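# Move blue carton from bookcase row onto desk

## Task

Pull the blue carton out of the row of cartons standing in the bookcase and set it down on the desk. Every brown carton must stay where it was, neither moved nor rotated. The robot must not topple or finish leaning. The carton has to rest on the desk on its own, not held up by the robot. At the end, open the gripper and back the robot away.

## Robot and tools

ROBOT. A wheeled base that drives straight or turns in place (never sideways), a lifting column carrying a head and two 6-joint arms (left and right), each with a parallel gripper. Shoulder height S = 0.90 m + column_m. Folded, the robot is 0.73 m long and 0.62 m wide, its front 0.40 m ahead of the column.

FRAMES. Base frame: origin on the floor under the column, between the drive wheels; x forward, y left, z up. left_hand and right_hand are reported in this frame as the point where the fingers meet (tips 8 mm further). The hand's z axis runs along the fingers, its y axis along the opening. The odometry frame is the base frame as it stood at the start.

TOOLS.
- execute_actions: "actions" is a list holding zero or one action; empty just returns the state and pictures. "cameras" picks images (cam_head_left, cam_head_right, cam_left_wrist, cam_right_wrist, nav_camera, or all; [] for none). An action may contain:
  "base": exactly one relative command. translate_m: metres, -3 to 3, an offset from where the base is now, positive forward. rotate_rad: radians, -3.2 to 3.2, an offset turn, positive is counter-clockwise seen from above (left).
  "joints": a name-keyed object of absolute targets, any subset, each arm's joints named separately: column_m 0 to 0.8 m; head_tilt_rad -0.61 to 1.308 (positive looks down); left_joint1_rad..left_joint6_rad and right_joint1_rad..right_joint6_rad (joint1 ±2.879, joint2 0 to 3.141, joint3 0 to 3.019, joint4 -1.692 to 1.57, joint5 ±1.57, joint6 ±2.094); left_gripper_m / right_gripper_m 0 (closed) to 0.093 m fingertip gap. Joints you omit may still be driving toward earlier targets.
  "speeds": optional caps for this action: translate_m 0.05 to 0.8 m/s, rotate_rad 0.1 to 1 rad/s (default is the maximum). A base move needing over 8.667 s is rejected. Speeds do not slow the arms.
  Bad keys or out-of-range numbers make the whole call rejected with no motion.
- wait: seconds 0 to 10; the robot keeps doing what it was told.
- zoom_image: camera plus region [x0, y0, x1, y1] in pixels of that camera's latest image, top-left origin, at most 504x504.
- read_manual: licence texts only.
- finished_scene: scene number; ends the scene irreversibly and reports success.
If one call reports a stop, the remaining motion calls in that reply are skipped.

ARM GEOMETRY. Left joint1 = -1.57 (right: 1.57) with joints 5 and 6 at 0 puts the arm in a vertical plane facing forward, 0.23 m to that side. Define a = j2 - 0.35, b = 1.05 + j2 - j3, c = b - j4 (c = 1.57 means fingers vertical downward). Hand point: ahead = 0.12 + 0.39 sin a + 0.38 cos b + 0.25 cos c; height = S + 0.39 cos a - 0.38 sin b - 0.25 sin c. E.g. j2, j3, j4 = 0.93, 0.78, 0.14 gives 0.60 m ahead, 0.25 m under S. Actual hands sag lower and nearer the column by up to 5 cm (about 12 cm with heavy or far loads); trust the reported hand position (1 to 3 cm accuracy). Joint1 positive moves the hand forward-down toward the robot's left; joint5 positive swings the hand right; joint6 positive rolls clockwise seen from behind. Empty reach is about 1 m from the shoulder.

LOADS AND GRIP. Grip force is reduced here: each pad presses only about 13 to 25 N, so hold the carton firmly and move gently. Fingers-down loads: 2 kg to 0.6 m ahead, 1 kg to 0.8 m ahead. Fingers flatter than about 1.2 rad below horizontal carry less. Fingers are 7 cm long; outside width is the opening plus 1 cm at tips, plus 5 cm at the base; the hand body is 10 cm wide, 7 cm thick, with the wrist camera sticking 11 cm out on one side. Command an opening smaller than the object; off_target then is normal, and a reading staying 0.002 m or more above target means something is held.

FRICTION. Changes under about 0.03 rad (0.08 for joints 2, 3) may not move a joint. For gentle contact, step about 0.05 rad per call from your last target.

RESULT LINES. base_status and joint_status: done, off_target, contact_stop (base and column only), time_out, not_followed. "joint command not followed" plus a cause means a self-collision check blocked an arm; back the moved joints off by 0.05 rad or more, or move the other arm. A blocked arm keeps pushing and heats its motors; resend its reported positions to relax it (a loaded arm sinks slightly each time). on_its_own lists uncommanded behaviour; "held at" is the held target. motor_effort covers only the wheels (percent, peak in brackets). base_odometry counts wheel turns; if turned_by_wheels and turned_by_imu disagree by over about 4% and 0.05 rad, the base hit something or slipped. base_tilt gives forward/right lean in degrees. wheel_motors_off = 1 after base overload (about 3 s of hard pushing), during which the base does not hold. MOTOR HOT warns from 85 °C; at 100 °C an OVER-TEMPERATURE FAULT drops the arm.

COLUMN AND BASE. Lowering the column halts with contact_stop when a hand or its load touches down, and then refuses to descend until raised 0.2 m. Base stalls give contact_stop; back up 0.05 m before turning. A surface between 0.30 m and S - 0.26 m high can slide over the housing and strike the column.

CAMERAS. Head cameras look ahead, tilted by head_tilt_rad. Wrist cameras look along the fingers, tilted 0.62 rad toward the hand's +x; closed fingertips sit at image centre. nav_camera is low at the front of the base.

AVOID: bumping or rotating the brown cartons, dropping the blue one, arms colliding or pressing on each other, hard pushes, tipping the robot. Finish with the carton resting freely on the desk, gripper open, robot backed off.

Each tool is called after "Call:" by a JSON object that holds its "fn" and its "kwargs".

## Session

Call:
{"fn": "execute_actions", "kwargs": {"actions": []}}

Scene clock: 0.00 s.
base_odometry: x=+0.000 y=+0.000 heading=+0.000 (m, m, rad; odometry frame)
turned_by_wheels: +0.000 (rad since the last result)
turned_by_imu: +0.000 (rad since the last result)
base_tilt: forward=+0.4 right=-1.0 (deg)
base_status: not commanded
joint_positions: column_m=+0.556 head_tilt_rad=+0.867 left_joint1_rad=-1.581 left_joint2_rad=+0.880 left_joint3_rad=+0.399 left_joint4_rad=-0.969 left_joint5_rad=+0.043 left_joint6_rad=-0.060 left_gripper_m=+0.095 right_joint1_rad=+1.598 right_joint2_rad=+0.882 right_joint3_rad=+0.424 right_joint4_rad=-0.895 right_joint5_rad=-0.038 right_joint6_rad=-0.073 right_gripper_m=+0.094
joint_status: not commanded
wheel_motors_off: 0
motor_effort: left_wheel=+2 right_wheel=+1 (%)
left_hand: x=+0.1394 y=+0.2151 z=+1.2606 quat_wxyz=(+0.448, +0.032, -0.894, +0.009) (m; base frame)
right_hand: x=+0.1637 y=-0.2127 z=+1.2425 quat_wxyz=(+0.402, +0.037, -0.914, -0.040) (m; base frame)
pictures: cam_head_left, cam_head_right, cam_left_wrist, cam_right_wrist, nav_camera
Images, in order (width x height): cam_head_left 672x504, cam_head_right 672x504, cam_left_wrist 504x504, cam_right_wrist 504x504, nav_camera 672x504.

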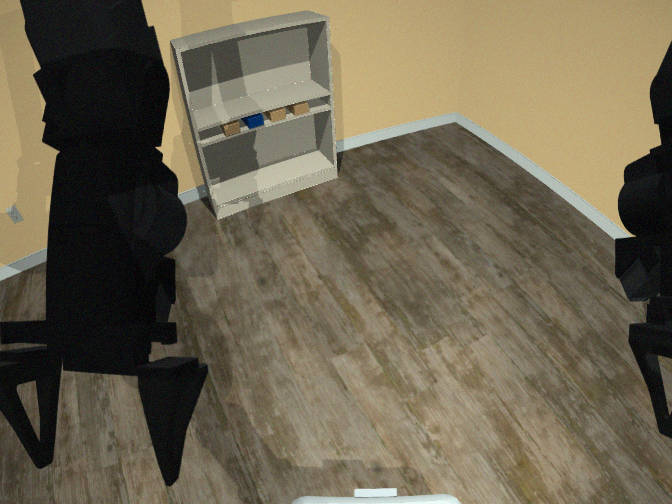

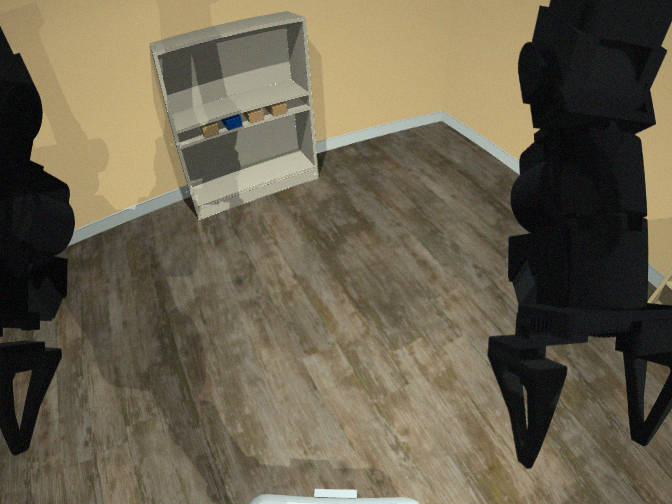

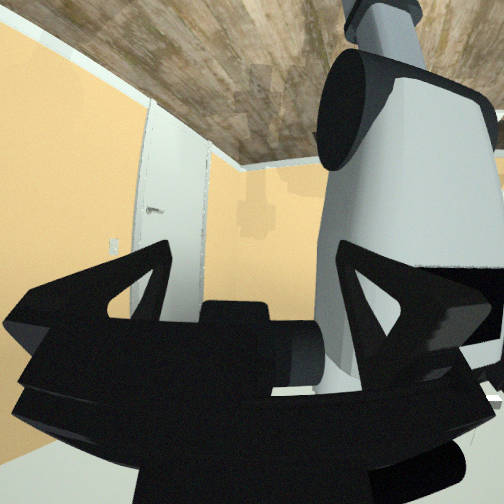

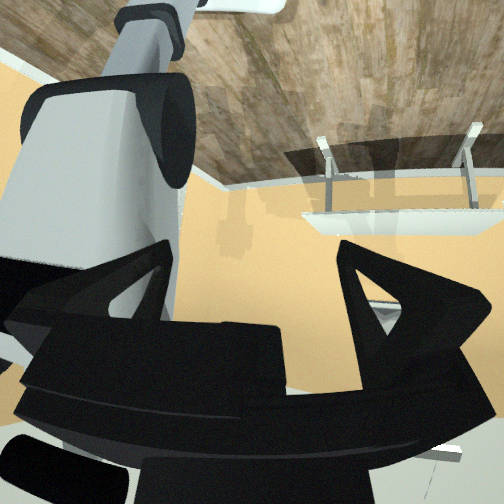

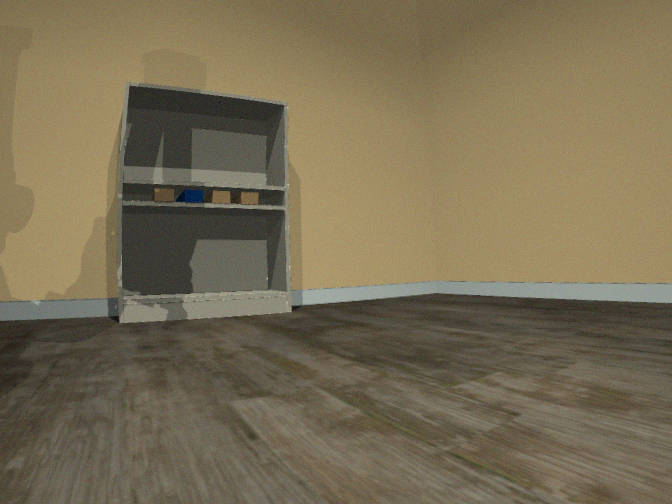

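Call:
{"fn": "execute_actions", "kwargs": {"actions": [{"base":{"rotate_rad":0.31},"joints":{"column_m":0.1,"head_tilt_rad":0.45}}], "cameras": []}}

Call:
{"fn": "execute_actions", "kwargs": {"actions": [{"base":{"translate_m":1.145}}], "cameras": []}}

Call:
{"fn": "execute_actions", "kwargs": {"actions": [{"base":{"rotate_rad":0.167}}], "cameras": ["cam_head_left","cam_head_right","nav_camera"]}}

Scene clock: 13.07 s.
base_odometry: x=+0.000 y=+0.000 heading=+0.310 (m, m, rad; odometry frame)
turned_by_wheels: +0.310 (rad since the last result)
turned_by_imu: +0.308 (rad since the last result)
base_tilt: forward=+0.4 right=-1.0 (deg)
base_status: done
joint_positions: column_m=+0.100 head_tilt_rad=+0.468 left_joint1_rad=-1.581 left_joint2_rad=+0.880 left_joint3_rad=+0.399 left_joint4_rad=-0.969 left_joint5_rad=+0.043 left_joint6_rad=-0.060 left_gripper_m=+0.095 right_joint1_rad=+1.598 right_joint2_rad=+0.882 right_joint3_rad=+0.424 right_joint4_rad=-0.895 right_joint5_rad=-0.038 right_joint6_rad=-0.073 right_gripper_m=+0.094
joint_status: all done
wheel_motors_off: 0
motor_effort: left_wheel=-5(32) right_wheel=+2(34) (%)
left_hand: x=+0.1394 y=+0.2151 z=+0.8046 quat_wxyz=(+0.448, +0.032, -0.894, +0.009) (m; base frame)
right_hand: x=+0.1637 y=-0.2127 z=+0.7865 quat_wxyz=(+0.402, +0.037, -0.914, -0.040) (m; base frame)
pictures: none
No camera images: the call's "cameras" was empty. Leave "cameras" out to get every camera's image.

Scene clock: 16.50 s.
base_odometry: x=+1.091 y=+0.349 heading=+0.310 (m, m, rad; odometry frame)
turned_by_wheels: +0.000 (rad since the last result)
turned_by_imu: +0.002 (rad since the last result)
base_tilt: forward=+0.3 right=-1.0 (deg)
base_status: done
joint_positions: column_m=+0.100 head_tilt_rad=+0.468 left_joint1_rad=-1.581 left_joint2_rad=+0.880 left_joint3_rad=+0.400 left_joint4_rad=-0.969 left_joint5_rad=+0.043 left_joint6_rad=-0.060 left_gripper_m=+0.095 right_joint1_rad=+1.598 right_joint2_rad=+0.882 right_joint3_rad=+0.425 right_joint4_rad=-0.895 right_joint5_rad=-0.038 right_joint6_rad=-0.073 right_gripper_m=+0.094
joint_status: not commanded
wheel_motors_off: 0
motor_effort: left_wheel=+1(35) right_wheel=+0(49) (%)
left_hand: x=+0.1402 y=+0.2151 z=+0.8043 quat_wxyz=(+0.447, +0.032, -0.894, +0.009) (m; base frame)
right_hand: x=+0.1646 y=-0.2127 z=+0.7862 quat_wxyz=(+0.401, +0.037, -0.914, -0.040) (m; base frame)
pictures: none
No camera images: the call's "cameras" was empty. Leave "cameras" out to get every camera's image.

Scene clock: 17.63 s.
base_odometry: x=+1.091 y=+0.349 heading=+0.476 (m, m, rad; odometry frame)
turned_by_wheels: +0.166 (rad since the last result)
turned_by_imu: +0.164 (rad since the last result)
base_tilt: forward=+0.3 right=-0.9 (deg)
base_status: done
joint_positions: column_m=+0.100 head_tilt_rad=+0.468 left_joint1_rad=-1.581 left_joint2_rad=+0.880 left_joint3_rad=+0.400 left_joint4_rad=-0.969 left_joint5_rad=+0.043 left_joint6_rad=-0.060 left_gripper_m=+0.095 right_joint1_rad=+1.598 right_joint2_rad=+0.882 right_joint3_rad=+0.425 right_joint4_rad=-0.895 right_joint5_rad=-0.038 right_joint6_rad=-0.073 right_gripper_m=+0.094
joint_status: not commanded
wheel_motors_off: 0
motor_effort: left_wheel=-1(28) right_wheel=+0(39) (%)
left_hand: x=+0.1402 y=+0.2151 z=+0.8043 quat_wxyz=(+0.447, +0.032, -0.894, +0.009) (m; base frame)
right_hand: x=+0.1646 y=-0.2127 z=+0.7862 quat_wxyz=(+0.401, +0.037, -0.914, -0.040) (m; base frame)
pictures: cam_head_left, cam_head_right, nav_camera
camera_calibration (this result's frames):
cam_head_left: T_world_to_cam=[[0.0484218, -0.998149, -0.036803, 0.0881212], [-0.367636, 0.0164491, -0.929824, 1.02115], [0.928708, 0.0585539, -0.366159, 0.280316], [0, 0, 0, 1]] pos_world=[0.110813, 0.0547475, 1.05537]
cam_head_right: T_world_to_cam=[[0.0446512, -0.998763, -0.0218792, -0.0415848], [-0.356274, 0.00454085, -0.934371, 1.02769], [0.933314, 0.0495158, -0.35563, 0.270639], [0, 0, 0, 1]] pos_world=[0.115405, -0.0596009, 1.05558]
Images, in order (width x height): cam_head_left 672x504, cam_head_right 672x504, nav_camera 672x504.

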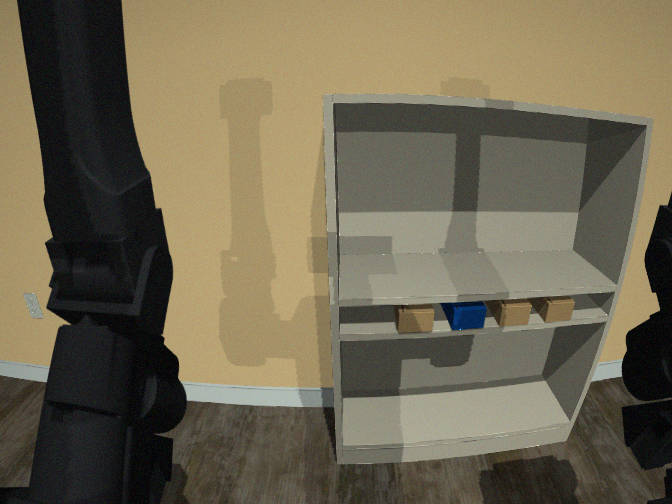

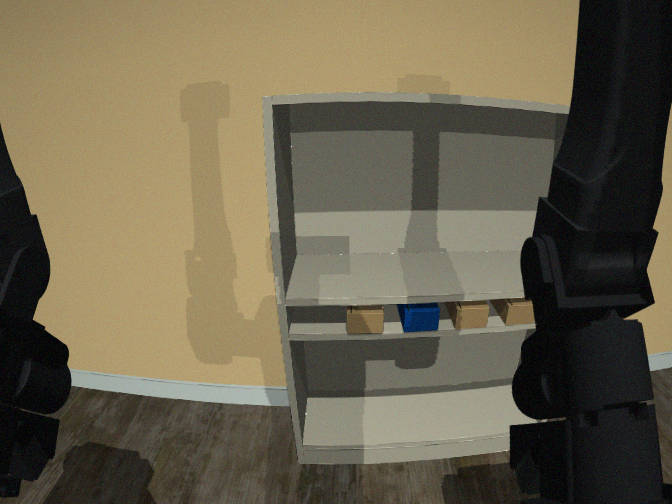

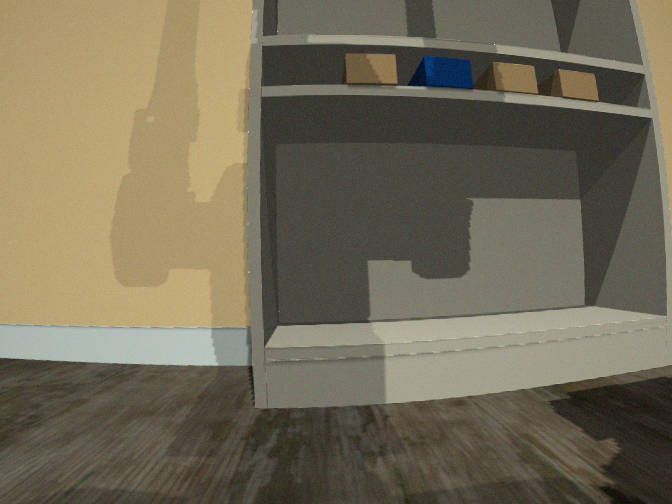

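Call:
{"fn": "execute_actions", "kwargs": {"actions": [{"base":{"translate_m":-0.15},"joints":{"column_m":0.05,"head_tilt_rad":0.6,"right_joint1_rad":1.57,"right_joint2_rad":1.85,"right_joint3_rad":1.5,"right_joint4_rad":1.4,"right_joint5_rad":0,"right_joint6_rad":0,"right_gripper_m":0.093}}], "cameras": ["cam_head_right","cam_right_wrist","nav_camera"]}}

Scene clock: 32.00 s.
base_odometry: x=+0.957 y=+0.280 heading=+0.477 (m, m, rad; odometry frame)
turned_by_wheels: +0.001 (rad since the last result)
turned_by_imu: +0.001 (rad since the last result)
base_tilt: forward=+0.3 right=-0.8 (deg)
base_status: done
joint_positions: column_m=+0.050 head_tilt_rad=+0.604 left_joint1_rad=-1.581 left_joint2_rad=+0.880 left_joint3_rad=+0.397 left_joint4_rad=-0.969 left_joint5_rad=+0.043 left_joint6_rad=-0.060 left_gripper_m=+0.095 right_joint1_rad=+1.581 right_joint2_rad=+1.853 right_joint3_rad=+1.499 right_joint4_rad=+1.381 right_joint5_rad=-0.001 right_joint6_rad=-0.012 right_gripper_m=+0.093
joint_status: all done
wheel_motors_off: 0
motor_effort: left_wheel=+0(44) right_wheel=+0(46) (%)
left_hand: x=+0.1383 y=+0.2151 z=+0.7550 quat_wxyz=(+0.448, +0.032, -0.893, +0.009) (m; base frame)
right_hand: x=+0.8181 y=-0.2183 z=+0.5948 quat_wxyz=(-0.700, +0.003, -0.714, -0.001) (m; base frame)
pictures: cam_head_right, cam_right_wrist, nav_camera
camera_calibration (this result's frames):
cam_head_right: T_world_to_cam=[[0.0412736, -0.998763, -0.0277294, -0.0364492], [-0.479632, 0.00454085, -0.877458, 0.928165], [0.876499, 0.0495158, -0.478851, 0.383354], [0, 0, 0, 1]] pos_world=[0.110672, -0.0596009, 0.996984]
cam_right_wrist: T_world_to_cam=[[0.0155888, -0.999825, 0.0102974, -0.237993], [-0.602551, -0.0176123, -0.797886, 0.970441], [0.797928, 0.0062334, -0.60272, -0.166596], [0, 0, 0, 1]] pos_world=[0.721382, -0.219821, 0.676341]
Images, in order (width x height): cam_head_right 672x504, cam_right_wrist 504x504, nav_camera 672x504.

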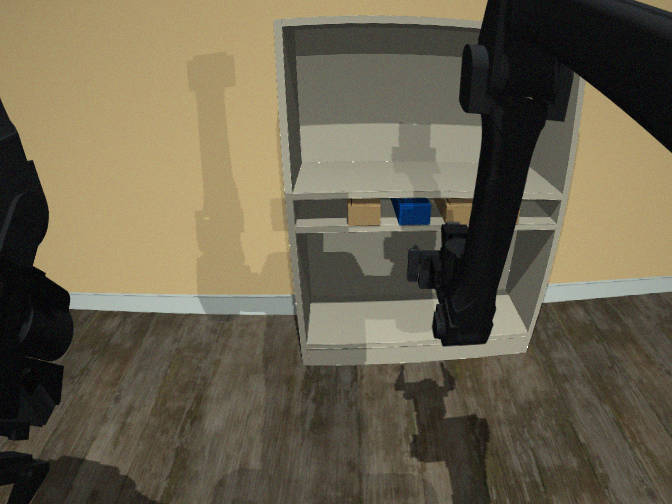

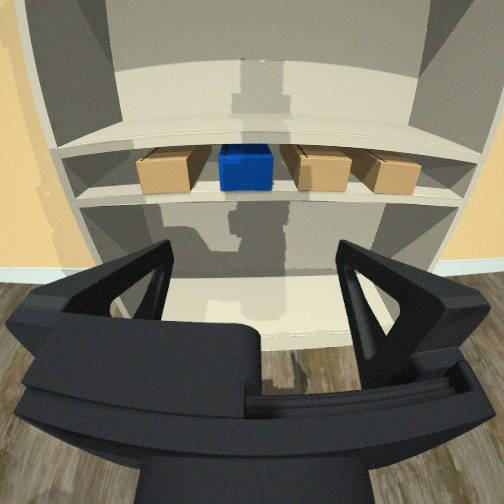

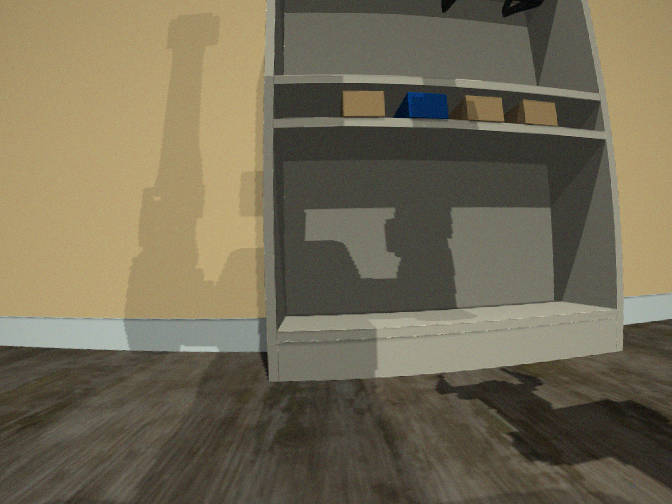

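Call:
{"fn": "execute_actions", "kwargs": {"actions": [{"base":{"translate_m":0.2},"joints":{"column_m":0.005}}], "cameras": ["cam_right_wrist","nav_camera"]}}

Scene clock: 35.73 s.
base_odometry: x=+1.135 y=+0.372 heading=+0.478 (m, m, rad; odometry frame)
turned_by_wheels: +0.001 (rad since the last result)
turned_by_imu: +0.002 (rad since the last result)
base_tilt: forward=+0.4 right=-0.9 (deg)
base_status: done
joint_positions: column_m=+0.005 head_tilt_rad=+0.604 left_joint1_rad=-1.581 left_joint2_rad=+0.880 left_joint3_rad=+0.400 left_joint4_rad=-0.969 left_joint5_rad=+0.043 left_joint6_rad=-0.060 left_gripper_m=+0.095 right_joint1_rad=+1.581 right_joint2_rad=+1.853 right_joint3_rad=+1.497 right_joint4_rad=+1.381 right_joint5_rad=-0.001 right_joint6_rad=-0.012 right_gripper_m=+0.093
joint_status: all done
wheel_motors_off: 0
motor_effort: left_wheel=+0(28) right_wheel=-1(52) (%)
left_hand: x=+0.1402 y=+0.2151 z=+0.7093 quat_wxyz=(+0.447, +0.032, -0.894, +0.009) (m; base frame)
right_hand: x=+0.8172 y=-0.2183 z=+0.5491 quat_wxyz=(-0.699, +0.003, -0.715, -0.001) (m; base frame)
pictures: cam_right_wrist, nav_camera
camera_calibration (this result's frames):
cam_right_wrist: T_world_to_cam=[[0.0156328, -0.999825, 0.0102735, -0.237529], [-0.604375, -0.017634, -0.796505, 0.934173], [0.796547, 0.00624254, -0.604545, -0.191313], [0, 0, 0, 1]] pos_world=[0.720694, -0.21982, 0.630856]
Images, in order (width x height): cam_right_wrist 504x504, nav_camera 672x504.

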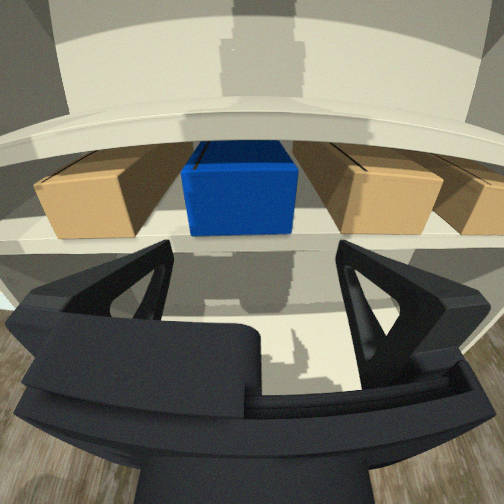

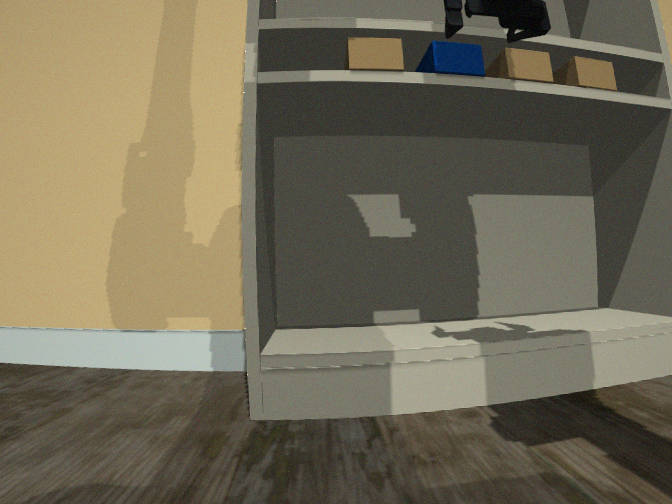

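Call:
{"fn": "execute_actions", "kwargs": {"actions": [{"base":{"rotate_rad":0.012}}], "cameras": []}}

Call:
{"fn": "execute_actions", "kwargs": {"actions": [{"base":{"translate_m":0.045},"speeds":{"translate_m":0.1}}], "cameras": ["cam_right_wrist","nav_camera"]}}

Scene clock: 40.17 s.
base_odometry: x=+1.135 y=+0.372 heading=+0.489 (m, m, rad; odometry frame)
turned_by_wheels: +0.011 (rad since the last result)
turned_by_imu: +0.012 (rad since the last result)
base_tilt: forward=+0.4 right=-0.8 (deg)
base_status: done
joint_positions: column_m=+0.005 head_tilt_rad=+0.604 left_joint1_rad=-1.581 left_joint2_rad=+0.880 left_joint3_rad=+0.400 left_joint4_rad=-0.969 left_joint5_rad=+0.043 left_joint6_rad=-0.060 left_gripper_m=+0.095 right_joint1_rad=+1.576 right_joint2_rad=+1.853 right_joint3_rad=+1.497 right_joint4_rad=+1.381 right_joint5_rad=-0.001 right_joint6_rad=-0.012 right_gripper_m=+0.093
joint_status: not commanded
wheel_motors_off: 0
motor_effort: left_wheel=-1(36) right_wheel=+0(33) (%)
left_hand: x=+0.1398 y=+0.2151 z=+0.7094 quat_wxyz=(+0.447, +0.032, -0.894, +0.009) (m; base frame)
right_hand: x=+0.8172 y=-0.2214 z=+0.5491 quat_wxyz=(-0.699, +0.004, -0.715, +0.001) (m; base frame)
pictures: none
No camera images: the call's "cameras" was empty. Leave "cameras" out to get every camera's image.

Scene clock: 41.17 s.
base_odometry: x=+1.175 y=+0.393 heading=+0.489 (m, m, rad; odometry frame)
turned_by_wheels: +0.001 (rad since the last result)
turned_by_imu: +0.001 (rad since the last result)
base_tilt: forward=+0.3 right=-1.0 (deg)
base_status: done
joint_positions: column_m=+0.005 head_tilt_rad=+0.604 left_joint1_rad=-1.581 left_joint2_rad=+0.880 left_joint3_rad=+0.400 left_joint4_rad=-0.969 left_joint5_rad=+0.043 left_joint6_rad=-0.060 left_gripper_m=+0.095 right_joint1_rad=+1.576 right_joint2_rad=+1.853 right_joint3_rad=+1.496 right_joint4_rad=+1.381 right_joint5_rad=-0.001 right_joint6_rad=-0.012 right_gripper_m=+0.093
joint_status: not commanded
wheel_motors_off: 0
motor_effort: left_wheel=+1(38) right_wheel=+0(33) (%)
left_hand: x=+0.1401 y=+0.2151 z=+0.7094 quat_wxyz=(+0.447, +0.032, -0.894, +0.009) (m; base frame)
right_hand: x=+0.8170 y=-0.2214 z=+0.5489 quat_wxyz=(-0.699, +0.004, -0.716, +0.001) (m; base frame)
pictures: cam_right_wrist, nav_camera
camera_calibration (this result's frames):
cam_right_wrist: T_world_to_cam=[[0.0133589, -0.99981, 0.0142291, -0.240938], [-0.605025, -0.0194122, -0.79597, 0.933588], [0.796095, 0.00202433, -0.605169, -0.191448], [0, 0, 0, 1]] pos_world=[0.720473, -0.222382, 0.630678]
Images, in order (width x height): cam_right_wrist 504x504, nav_camera 672x504.

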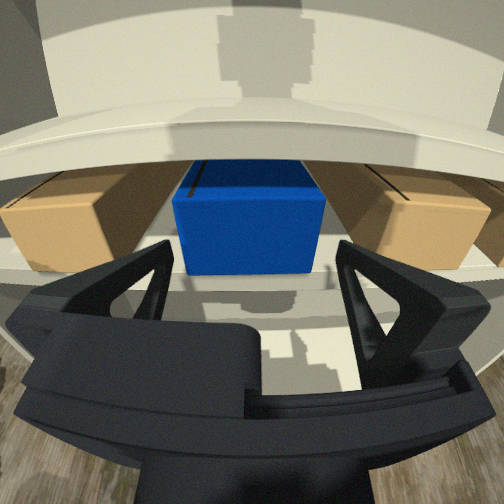

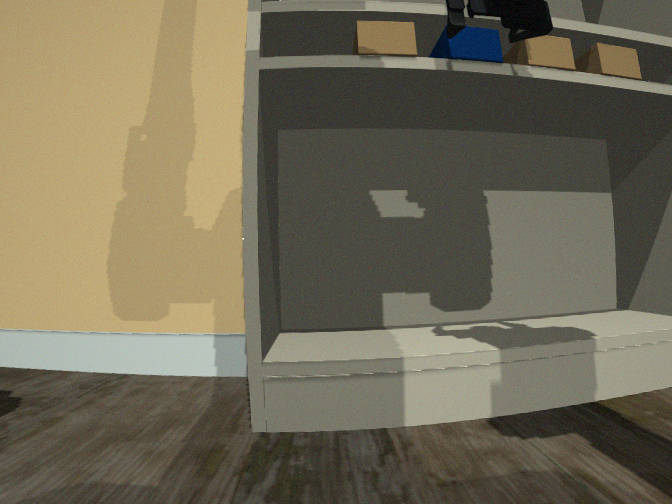

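Call:
{"fn": "execute_actions", "kwargs": {"actions": [{"base":{"rotate_rad":0.006},"joints":{"column_m":0.016}}], "cameras": []}}

Call:
{"fn": "execute_actions", "kwargs": {"actions": [{"base":{"translate_m":0.03},"speeds":{"translate_m":0.05}}], "cameras": ["cam_right_wrist","nav_camera"]}}

Scene clock: 46.23 s.
base_odometry: x=+1.175 y=+0.393 heading=+0.494 (m, m, rad; odometry frame)
turned_by_wheels: +0.005 (rad since the last result)
turned_by_imu: +0.005 (rad since the last result)
base_tilt: forward=+0.4 right=-0.8 (deg)
base_status: done
joint_positions: column_m=+0.016 head_tilt_rad=+0.604 left_joint1_rad=-1.581 left_joint2_rad=+0.880 left_joint3_rad=+0.400 left_joint4_rad=-0.969 left_joint5_rad=+0.043 left_joint6_rad=-0.060 left_gripper_m=+0.095 right_joint1_rad=+1.576 right_joint2_rad=+1.853 right_joint3_rad=+1.495 right_joint4_rad=+1.381 right_joint5_rad=-0.001 right_joint6_rad=-0.012 right_gripper_m=+0.093
joint_status: all done
wheel_motors_off: 0
motor_effort: left_wheel=-1(23) right_wheel=+2(31) (%)
left_hand: x=+0.1399 y=+0.2151 z=+0.7203 quat_wxyz=(+0.447, +0.032, -0.894, +0.009) (m; base frame)
right_hand: x=+0.8168 y=-0.2219 z=+0.5596 quat_wxyz=(-0.698, +0.004, -0.716, +0.001) (m; base frame)
pictures: none
No camera images: the call's "cameras" was empty. Leave "cameras" out to get every camera's image.

Scene clock: 47.43 s.
base_odometry: x=+1.201 y=+0.408 heading=+0.495 (m, m, rad; odometry frame)
turned_by_wheels: +0.001 (rad since the last result)
turned_by_imu: +0.001 (rad since the last result)
base_tilt: forward=+0.5 right=-0.8 (deg)
base_status: done
joint_positions: column_m=+0.016 head_tilt_rad=+0.604 left_joint1_rad=-1.581 left_joint2_rad=+0.880 left_joint3_rad=+0.400 left_joint4_rad=-0.969 left_joint5_rad=+0.043 left_joint6_rad=-0.060 left_gripper_m=+0.095 right_joint1_rad=+1.576 right_joint2_rad=+1.853 right_joint3_rad=+1.495 right_joint4_rad=+1.381 right_joint5_rad=-0.001 right_joint6_rad=-0.012 right_gripper_m=+0.093
joint_status: not commanded
wheel_motors_off: 0
motor_effort: left_wheel=+1(28) right_wheel=+0(39) (%)
left_hand: x=+0.1399 y=+0.2151 z=+0.7203 quat_wxyz=(+0.447, +0.032, -0.894, +0.009) (m; base frame)
right_hand: x=+0.8168 y=-0.2219 z=+0.5596 quat_wxyz=(-0.698, +0.004, -0.716, +0.001) (m; base frame)
pictures: cam_right_wrist, nav_camera
camera_calibration (this result's frames):
cam_right_wrist: T_world_to_cam=[[0.0129848, -0.999805, 0.0148857, -0.241668], [-0.605336, -0.019709, -0.795726, 0.942103], [0.795864, 0.00132151, -0.605474, -0.18462], [0, 0, 0, 1]] pos_world=[0.720359, -0.222809, 0.641471]
Images, in order (width x height): cam_right_wrist 504x504, nav_camera 672x504.

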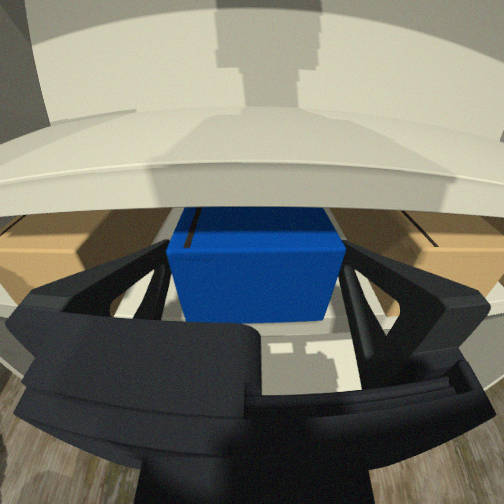

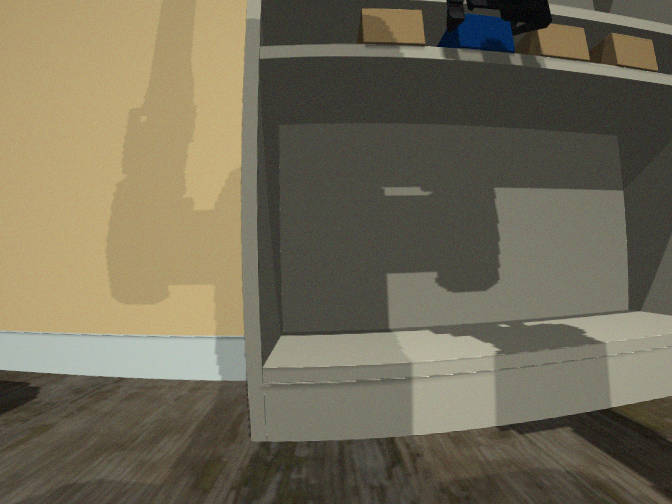

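Call:
{"fn": "execute_actions", "kwargs": {"actions": [{"base":{"translate_m":0.027},"speeds":{"translate_m":0.05}}], "cameras": ["cam_right_wrist"]}}

Call:
{"fn": "execute_actions", "kwargs": {"actions": [{"joints":{"right_gripper_m":0.04}}], "cameras": ["cam_right_wrist"]}}

Call:
{"fn": "execute_actions", "kwargs": {"actions": [{"base":{"translate_m":-0.08},"speeds":{"translate_m":0.05}}], "cameras": ["cam_right_wrist","nav_camera"]}}

Scene clock: 52.77 s.
base_odometry: x=+1.225 y=+0.420 heading=+0.496 (m, m, rad; odometry frame)
turned_by_wheels: +0.001 (rad since the last result)
turned_by_imu: +0.001 (rad since the last result)
base_tilt: forward=+0.3 right=-0.8 (deg)
base_status: done
joint_positions: column_m=+0.016 head_tilt_rad=+0.604 left_joint1_rad=-1.581 left_joint2_rad=+0.879 left_joint3_rad=+0.400 left_joint4_rad=-0.969 left_joint5_rad=+0.043 left_joint6_rad=-0.060 left_gripper_m=+0.095 right_joint1_rad=+1.576 right_joint2_rad=+1.853 right_joint3_rad=+1.495 right_joint4_rad=+1.381 right_joint5_rad=-0.001 right_joint6_rad=-0.012 right_gripper_m=+0.093
joint_status: not commanded
wheel_motors_off: 0
motor_effort: left_wheel=+2(30) right_wheel=+0(35) (%)
left_hand: x=+0.1400 y=+0.2151 z=+0.7203 quat_wxyz=(+0.447, +0.032, -0.894, +0.009) (m; base frame)
right_hand: x=+0.8165 y=-0.2219 z=+0.5594 quat_wxyz=(-0.698, +0.004, -0.716, +0.001) (m; base frame)
pictures: cam_right_wrist
camera_calibration (this result's frames):
cam_right_wrist: T_world_to_cam=[[0.0129995, -0.999805, 0.0148777, -0.241668], [-0.605943, -0.0197125, -0.795264, 0.941975], [0.795402, 0.00132296, -0.606081, -0.183812], [0, 0, 0, 1]] pos_world=[0.720129, -0.222809, 0.641309]
Images, in order (width x height): cam_right_wrist 504x504.

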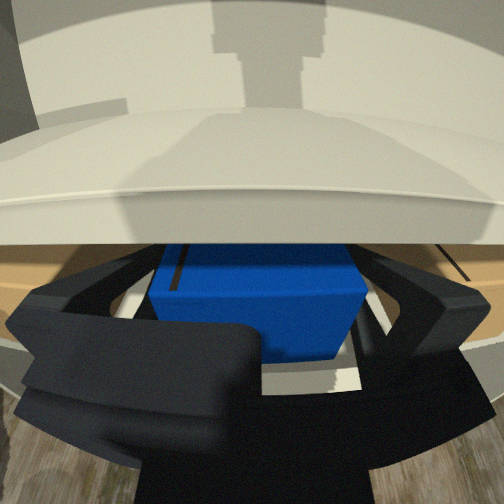

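Scene clock: 53.37 s.
base_odometry: x=+1.225 y=+0.420 heading=+0.496 (m, m, rad; odometry frame)
turned_by_wheels: +0.000 (rad since the last result)
turned_by_imu: +0.000 (rad since the last result)
base_tilt: forward=+0.4 right=-0.8 (deg)
base_status: not commanded
joint_positions: column_m=+0.016 head_tilt_rad=+0.604 left_joint1_rad=-1.581 left_joint2_rad=+0.879 left_joint3_rad=+0.400 left_joint4_rad=-0.969 left_joint5_rad=+0.043 left_joint6_rad=-0.060 left_gripper_m=+0.095 right_joint1_rad=+1.576 right_joint2_rad=+1.853 right_joint3_rad=+1.495 right_joint4_rad=+1.381 right_joint5_rad=-0.001 right_joint6_rad=-0.011 right_gripper_m=+0.085
joint_status: right_gripper_m off_target (ended at +0.085, target +0.040)
wheel_motors_off: 0
motor_effort: left_wheel=+1(1) right_wheel=-2(2) (%)
left_hand: x=+0.1400 y=+0.2151 z=+0.7203 quat_wxyz=(+0.447, +0.032, -0.894, +0.009) (m; base frame)
right_hand: x=+0.8165 y=-0.2219 z=+0.5594 quat_wxyz=(-0.698, +0.004, -0.716, +0.001) (m; base frame)
pictures: cam_right_wrist
camera_calibration (this result's frames):
cam_right_wrist: T_world_to_cam=[[0.0126086, -0.999815, 0.014506, -0.241209], [-0.605953, -0.01918, -0.795269, 0.942103], [0.795401, 0.00123731, -0.606083, -0.18383], [0, 0, 0, 1]] pos_world=[0.720129, -0.222867, 0.641309]
Images, in order (width x height): cam_right_wrist 504x504.

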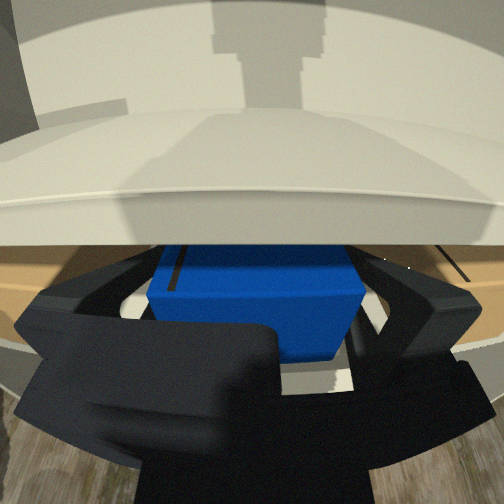

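Scene clock: 55.47 s.
base_odometry: x=+1.155 y=+0.382 heading=+0.495 (m, m, rad; odometry frame)
turned_by_wheels: -0.001 (rad since the last result)
turned_by_imu: -0.001 (rad since the last result)
base_tilt: forward=+0.6 right=-0.9 (deg)
base_status: done
joint_positions: column_m=+0.016 head_tilt_rad=+0.604 left_joint1_rad=-1.581 left_joint2_rad=+0.879 left_joint3_rad=+0.397 left_joint4_rad=-0.969 left_joint5_rad=+0.043 left_joint6_rad=-0.060 left_gripper_m=+0.095 right_joint1_rad=+1.576 right_joint2_rad=+1.853 right_joint3_rad=+1.494 right_joint4_rad=+1.381 right_joint5_rad=-0.001 right_joint6_rad=-0.011 right_gripper_m=+0.085
joint_status: not commanded
wheel_motors_off: 0
motor_effort: left_wheel=+0(25) right_wheel=+1(43) (%)
left_hand: x=+0.1388 y=+0.2151 z=+0.7208 quat_wxyz=(+0.448, +0.032, -0.894, +0.009) (m; base frame)
right_hand: x=+0.8164 y=-0.2219 z=+0.5595 quat_wxyz=(-0.698, +0.004, -0.716, +0.001) (m; base frame)
pictures: cam_right_wrist, nav_camera
camera_calibration (this result's frames):
cam_right_wrist: T_world_to_cam=[[0.0126015, -0.999815, 0.0145099, -0.241205], [-0.605649, -0.0191782, -0.795501, 0.941955], [0.795632, 0.00123658, -0.605779, -0.184033], [0, 0, 0, 1]] pos_world=[0.719957, -0.222868, 0.641342]
Images, in order (width x height): cam_right_wrist 504x504, nav_camera 672x504.

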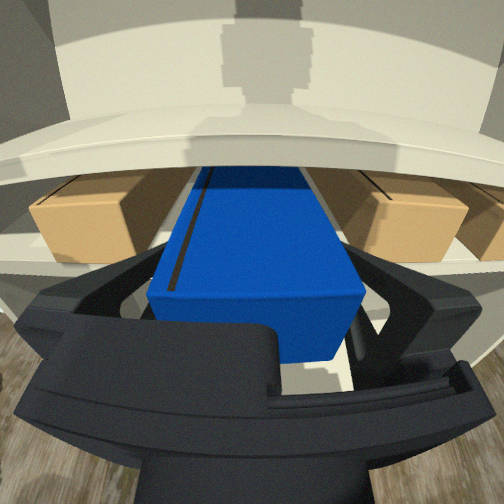

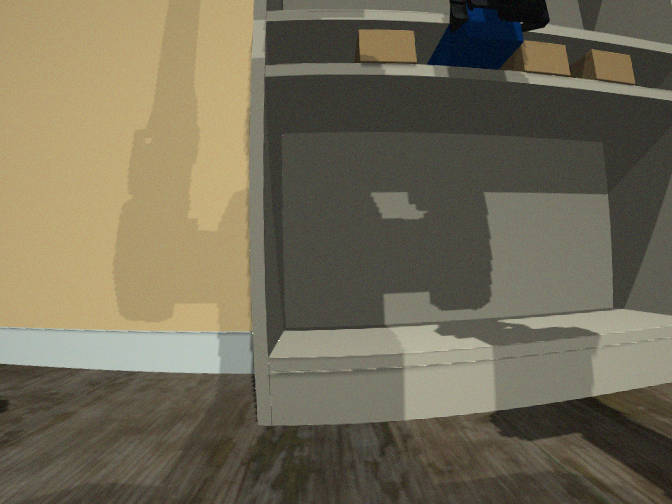

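Call:
{"fn": "execute_actions", "kwargs": {"actions": [{"base":{"translate_m":-0.04},"speeds":{"translate_m":0.05}}], "cameras": ["cam_right_wrist","nav_camera","cam_head_left"]}}

Scene clock: 62.87 s.
base_odometry: x=+1.120 y=+0.363 heading=+0.494 (m, m, rad; odometry frame)
turned_by_wheels: -0.001 (rad since the last result)
turned_by_imu: +0.000 (rad since the last result)
base_tilt: forward=+0.3 right=-0.9 (deg)
base_status: done
joint_positions: column_m=+0.016 head_tilt_rad=+0.604 left_joint1_rad=-1.581 left_joint2_rad=+0.879 left_joint3_rad=+0.397 left_joint4_rad=-0.969 left_joint5_rad=+0.043 left_joint6_rad=-0.060 left_gripper_m=+0.095 right_joint1_rad=+1.576 right_joint2_rad=+1.853 right_joint3_rad=+1.494 right_joint4_rad=+1.381 right_joint5_rad=-0.001 right_joint6_rad=-0.011 right_gripper_m=+0.085
joint_status: not commanded
wheel_motors_off: 0
motor_effort: left_wheel=+0(38) right_wheel=+1(28) (%)
left_hand: x=+0.1389 y=+0.2151 z=+0.7208 quat_wxyz=(+0.448, +0.032, -0.894, +0.009) (m; base frame)
right_hand: x=+0.8162 y=-0.2219 z=+0.5593 quat_wxyz=(-0.698, +0.004, -0.716, +0.001) (m; base frame)
pictures: cam_head_left, cam_right_wrist, nav_camera
camera_calibration (this result's frames):
cam_head_left: T_world_to_cam=[[0.042981, -0.998149, -0.0430321, 0.0915379], [-0.490387, 0.0164491, -0.87135, 0.890469], [0.870444, 0.0585539, -0.488772, 0.37527], [0, 0, 0, 1]] pos_world=[0.106089, 0.0547475, 0.96327]
cam_right_wrist: T_world_to_cam=[[0.0125991, -0.999821, 0.0141247, -0.240985], [-0.605954, -0.0188709, -0.795276, 0.941964], [0.7954, 0.0014608, -0.606083, -0.183579], [0, 0, 0, 1]] pos_world=[0.719842, -0.222898, 0.641261]
Images, in order (width x height): cam_head_left 672x504, cam_right_wrist 504x504, nav_camera 672x504.

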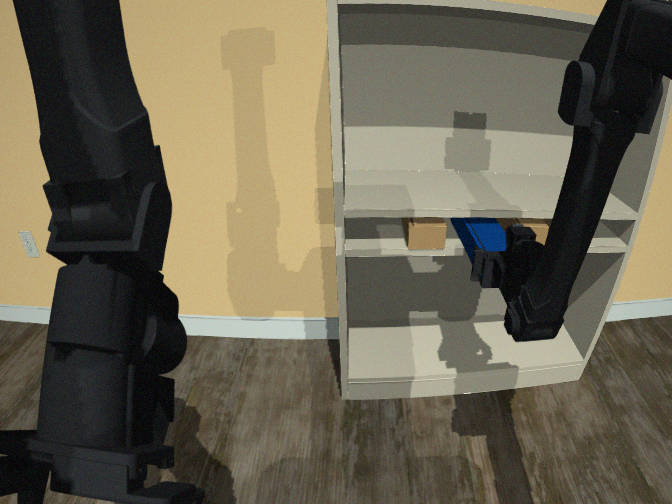

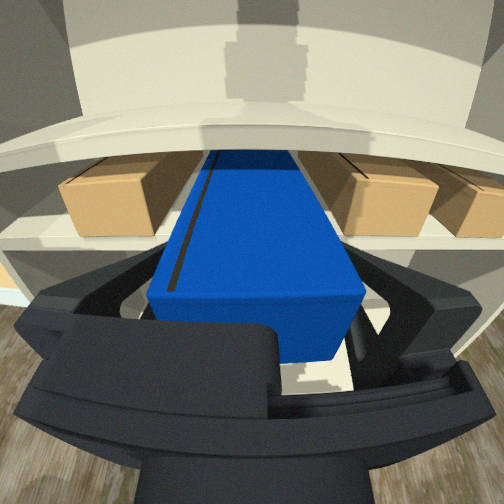

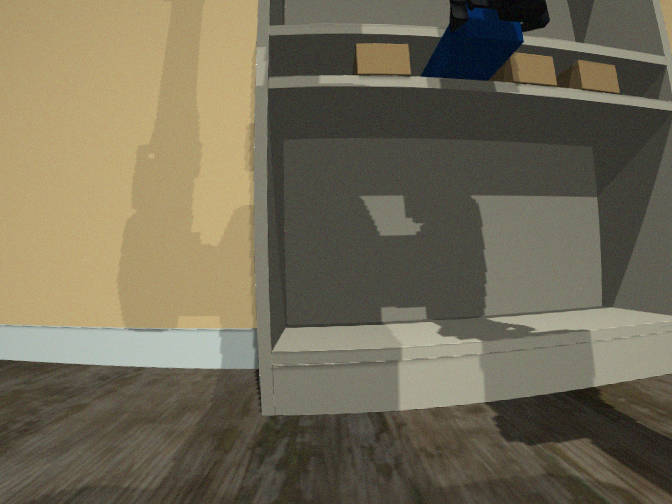

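Call:
{"fn": "execute_actions", "kwargs": {"actions": [{"joints":{"right_gripper_m":0.093}}], "cameras": ["cam_right_wrist"]}}

Call:
{"fn": "execute_actions", "kwargs": {"actions": [{"joints":{"column_m":0.24}}], "cameras": ["cam_right_wrist"]}}

Call:
{"fn": "execute_actions", "kwargs": {"actions": [{"joints":{"right_joint2_rad":1.72,"right_joint3_rad":1.85,"right_joint4_rad":-0.08,"head_tilt_rad":0.75}}], "cameras": ["cam_right_wrist","nav_camera","cam_head_left"]}}

Scene clock: 69.33 s.
base_odometry: x=+1.120 y=+0.363 heading=+0.494 (m, m, rad; odometry frame)
turned_by_wheels: +0.000 (rad since the last result)
turned_by_imu: +0.001 (rad since the last result)
base_tilt: forward=+0.3 right=-0.8 (deg)
base_status: not commanded
joint_positions: column_m=+0.016 head_tilt_rad=+0.604 left_joint1_rad=-1.581 left_joint2_rad=+0.879 left_joint3_rad=+0.397 left_joint4_rad=-0.969 left_joint5_rad=+0.043 left_joint6_rad=-0.060 left_gripper_m=+0.095 right_joint1_rad=+1.576 right_joint2_rad=+1.853 right_joint3_rad=+1.494 right_joint4_rad=+1.381 right_joint5_rad=-0.001 right_joint6_rad=-0.011 right_gripper_m=+0.093
joint_status: all done
wheel_motors_off: 0
motor_effort: left_wheel=+0(1) right_wheel=+1(0) (%)
left_hand: x=+0.1389 y=+0.2151 z=+0.7208 quat_wxyz=(+0.448, +0.032, -0.894, +0.009) (m; base frame)
right_hand: x=+0.8162 y=-0.2219 z=+0.5593 quat_wxyz=(-0.698, +0.004, -0.716, +0.001) (m; base frame)
pictures: cam_right_wrist
camera_calibration (this result's frames):
cam_right_wrist: T_world_to_cam=[[0.0125991, -0.999821, 0.0141247, -0.240985], [-0.605954, -0.0188709, -0.795276, 0.941964], [0.7954, 0.0014608, -0.606083, -0.183579], [0, 0, 0, 1]] pos_world=[0.719842, -0.222898, 0.641261]
Images, in order (width x height): cam_right_wrist 504x504.

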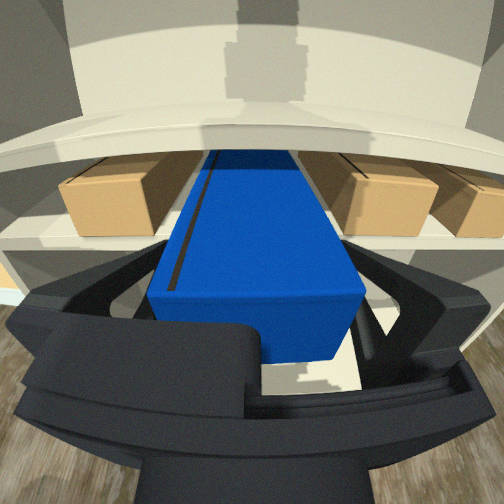

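Scene clock: 72.83 s.
base_odometry: x=+1.120 y=+0.363 heading=+0.494 (m, m, rad; odometry frame)
turned_by_wheels: +0.000 (rad since the last result)
turned_by_imu: +0.001 (rad since the last result)
base_tilt: forward=+0.4 right=-0.8 (deg)
base_status: not commanded
joint_positions: column_m=+0.240 head_tilt_rad=+0.604 left_joint1_rad=-1.581 left_joint2_rad=+0.879 left_joint3_rad=+0.397 left_joint4_rad=-0.969 left_joint5_rad=+0.043 left_joint6_rad=-0.060 left_gripper_m=+0.095 right_joint1_rad=+1.576 right_joint2_rad=+1.853 right_joint3_rad=+1.494 right_joint4_rad=+1.381 right_joint5_rad=-0.001 right_joint6_rad=-0.011 right_gripper_m=+0.093
joint_status: all done
wheel_motors_off: 0
motor_effort: left_wheel=-1(2) right_wheel=+1(1) (%)
left_hand: x=+0.1389 y=+0.2151 z=+0.9448 quat_wxyz=(+0.448, +0.032, -0.894, +0.009) (m; base frame)
right_hand: x=+0.8162 y=-0.2219 z=+0.7833 quat_wxyz=(-0.698, +0.004, -0.716, +0.001) (m; base frame)
pictures: cam_right_wrist
camera_calibration (this result's frames):
cam_right_wrist: T_world_to_cam=[[0.0125991, -0.999821, 0.0141247, -0.244149], [-0.605954, -0.0188709, -0.795276, 1.1201], [0.7954, 0.0014608, -0.606083, -0.0478175], [0, 0, 0, 1]] pos_world=[0.719842, -0.222898, 0.865259]
Images, in order (width x height): cam_right_wrist 504x504.

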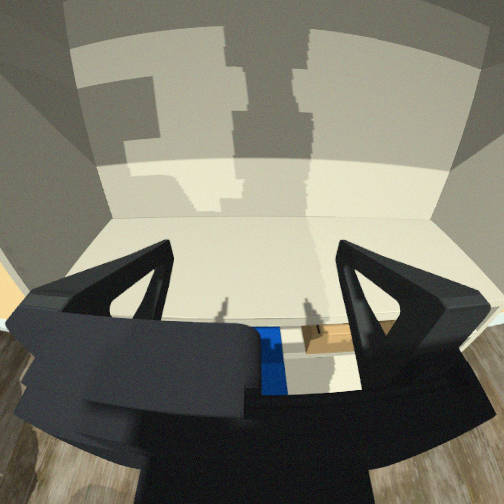

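Scene clock: 74.53 s.
base_odometry: x=+1.120 y=+0.363 heading=+0.494 (m, m, rad; odometry frame)
turned_by_wheels: +0.000 (rad since the last result)
turned_by_imu: +0.000 (rad since the last result)
base_tilt: forward=+0.4 right=-0.9 (deg)
base_status: not commanded
joint_positions: column_m=+0.240 head_tilt_rad=+0.752 left_joint1_rad=-1.581 left_joint2_rad=+0.879 left_joint3_rad=+0.397 left_joint4_rad=-0.969 left_joint5_rad=+0.043 left_joint6_rad=-0.060 left_gripper_m=+0.095 right_joint1_rad=+1.576 right_joint2_rad=+1.700 right_joint3_rad=+1.842 right_joint4_rad=-0.072 right_joint5_rad=-0.001 right_joint6_rad=-0.011 right_gripper_m=+0.093
joint_status: all done
wheel_motors_off: 0
motor_effort: left_wheel=-1(2) right_wheel=+2(2) (%)
left_hand: x=+0.1389 y=+0.2151 z=+0.9448 quat_wxyz=(+0.448, +0.032, -0.894, +0.009) (m; base frame)
right_hand: x=+0.8731 y=-0.2215 z=+0.7204 quat_wxyz=(-0.293, +0.006, -0.956, -0.001) (m; base frame)
pictures: cam_head_left, cam_right_wrist, nav_camera
camera_calibration (this result's frames):
cam_head_left: T_world_to_cam=[[0.0361681, -0.998149, -0.0488978, 0.108708], [-0.613475, 0.0164491, -0.789543, 0.991516], [0.788885, 0.0585539, -0.611745, 0.639585], [0, 0, 0, 1]] pos_world=[0.0997797, 0.0547475, 1.17942]
cam_right_wrist: T_world_to_cam=[[0.0233308, -0.999726, -0.00184984, -0.241407], [-0.999212, -0.0233782, 0.0320688, 0.850801], [-0.0321032, 0.00110019, -0.999484, 0.874633], [0, 0, 0, 1]] pos_world=[0.883842, -0.222413, 0.846451]
Images, in order (width x height): cam_head_left 672x504, cam_right_wrist 504x504, nav_camera 672x504.

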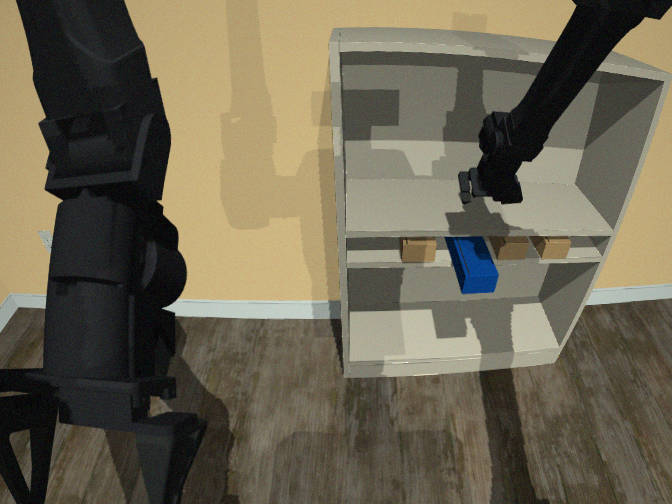

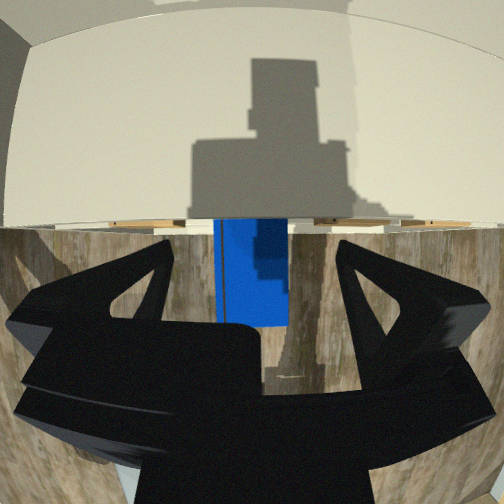

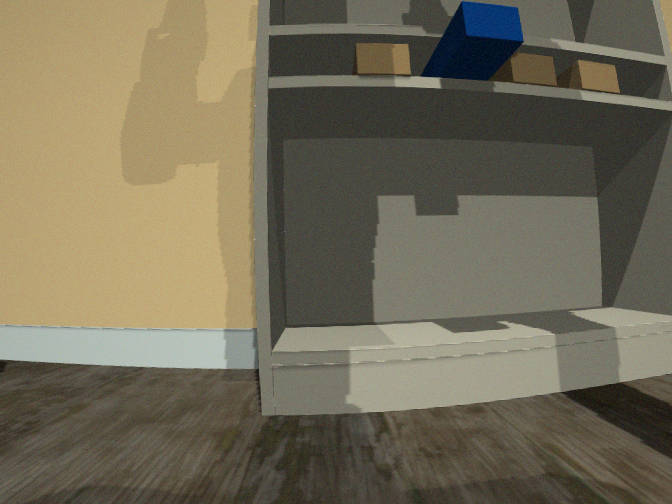

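Call:
{"fn": "execute_actions", "kwargs": {"actions": [{"joints":{"column_m":0.135}}], "cameras": ["cam_right_wrist","nav_camera"]}}

Scene clock: 78.47 s.
base_odometry: x=+1.120 y=+0.363 heading=+0.494 (m, m, rad; odometry frame)
turned_by_wheels: +0.000 (rad since the last result)
turned_by_imu: +0.001 (rad since the last result)
base_tilt: forward=+0.4 right=-0.7 (deg)
base_status: not commanded
joint_positions: column_m=+0.135 head_tilt_rad=+0.752 left_joint1_rad=-1.581 left_joint2_rad=+0.879 left_joint3_rad=+0.397 left_joint4_rad=-0.969 left_joint5_rad=+0.043 left_joint6_rad=-0.060 left_gripper_m=+0.095 right_joint1_rad=+1.576 right_joint2_rad=+1.700 right_joint3_rad=+1.842 right_joint4_rad=-0.072 right_joint5_rad=-0.001 right_joint6_rad=-0.011 right_gripper_m=+0.093
joint_status: all done
wheel_motors_off: 0
motor_effort: left_wheel=-2(2) right_wheel=+1(2) (%)
left_hand: x=+0.1389 y=+0.2151 z=+0.8399 quat_wxyz=(+0.448, +0.032, -0.894, +0.009) (m; base frame)
right_hand: x=+0.8731 y=-0.2215 z=+0.6155 quat_wxyz=(-0.293, +0.006, -0.956, -0.001) (m; base frame)
pictures: cam_right_wrist, nav_camera
camera_calibration (this result's frames):
cam_right_wrist: T_world_to_cam=[[0.0233308, -0.999726, -0.00184984, -0.241601], [-0.999212, -0.0233782, 0.0320688, 0.854164], [-0.0321032, 0.00110019, -0.999484, 0.769811], [0, 0, 0, 1]] pos_world=[0.883842, -0.222413, 0.741575]
Images, in order (width x height): cam_right_wrist 504x504, nav_camera 672x504.

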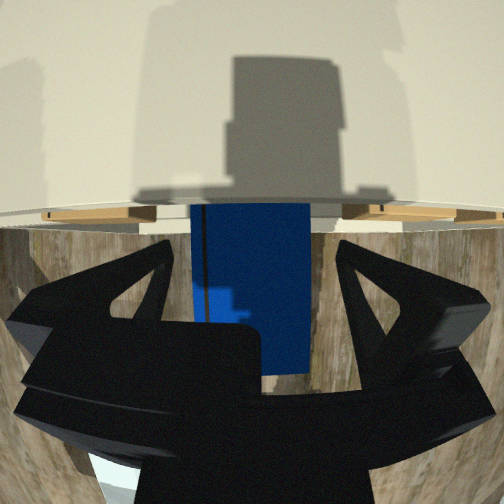

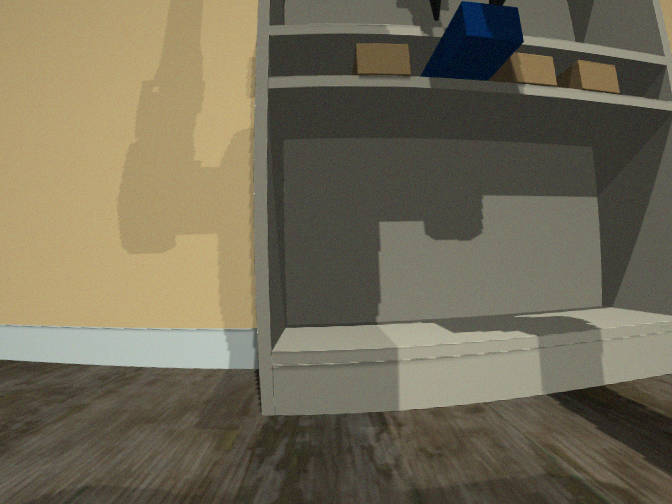

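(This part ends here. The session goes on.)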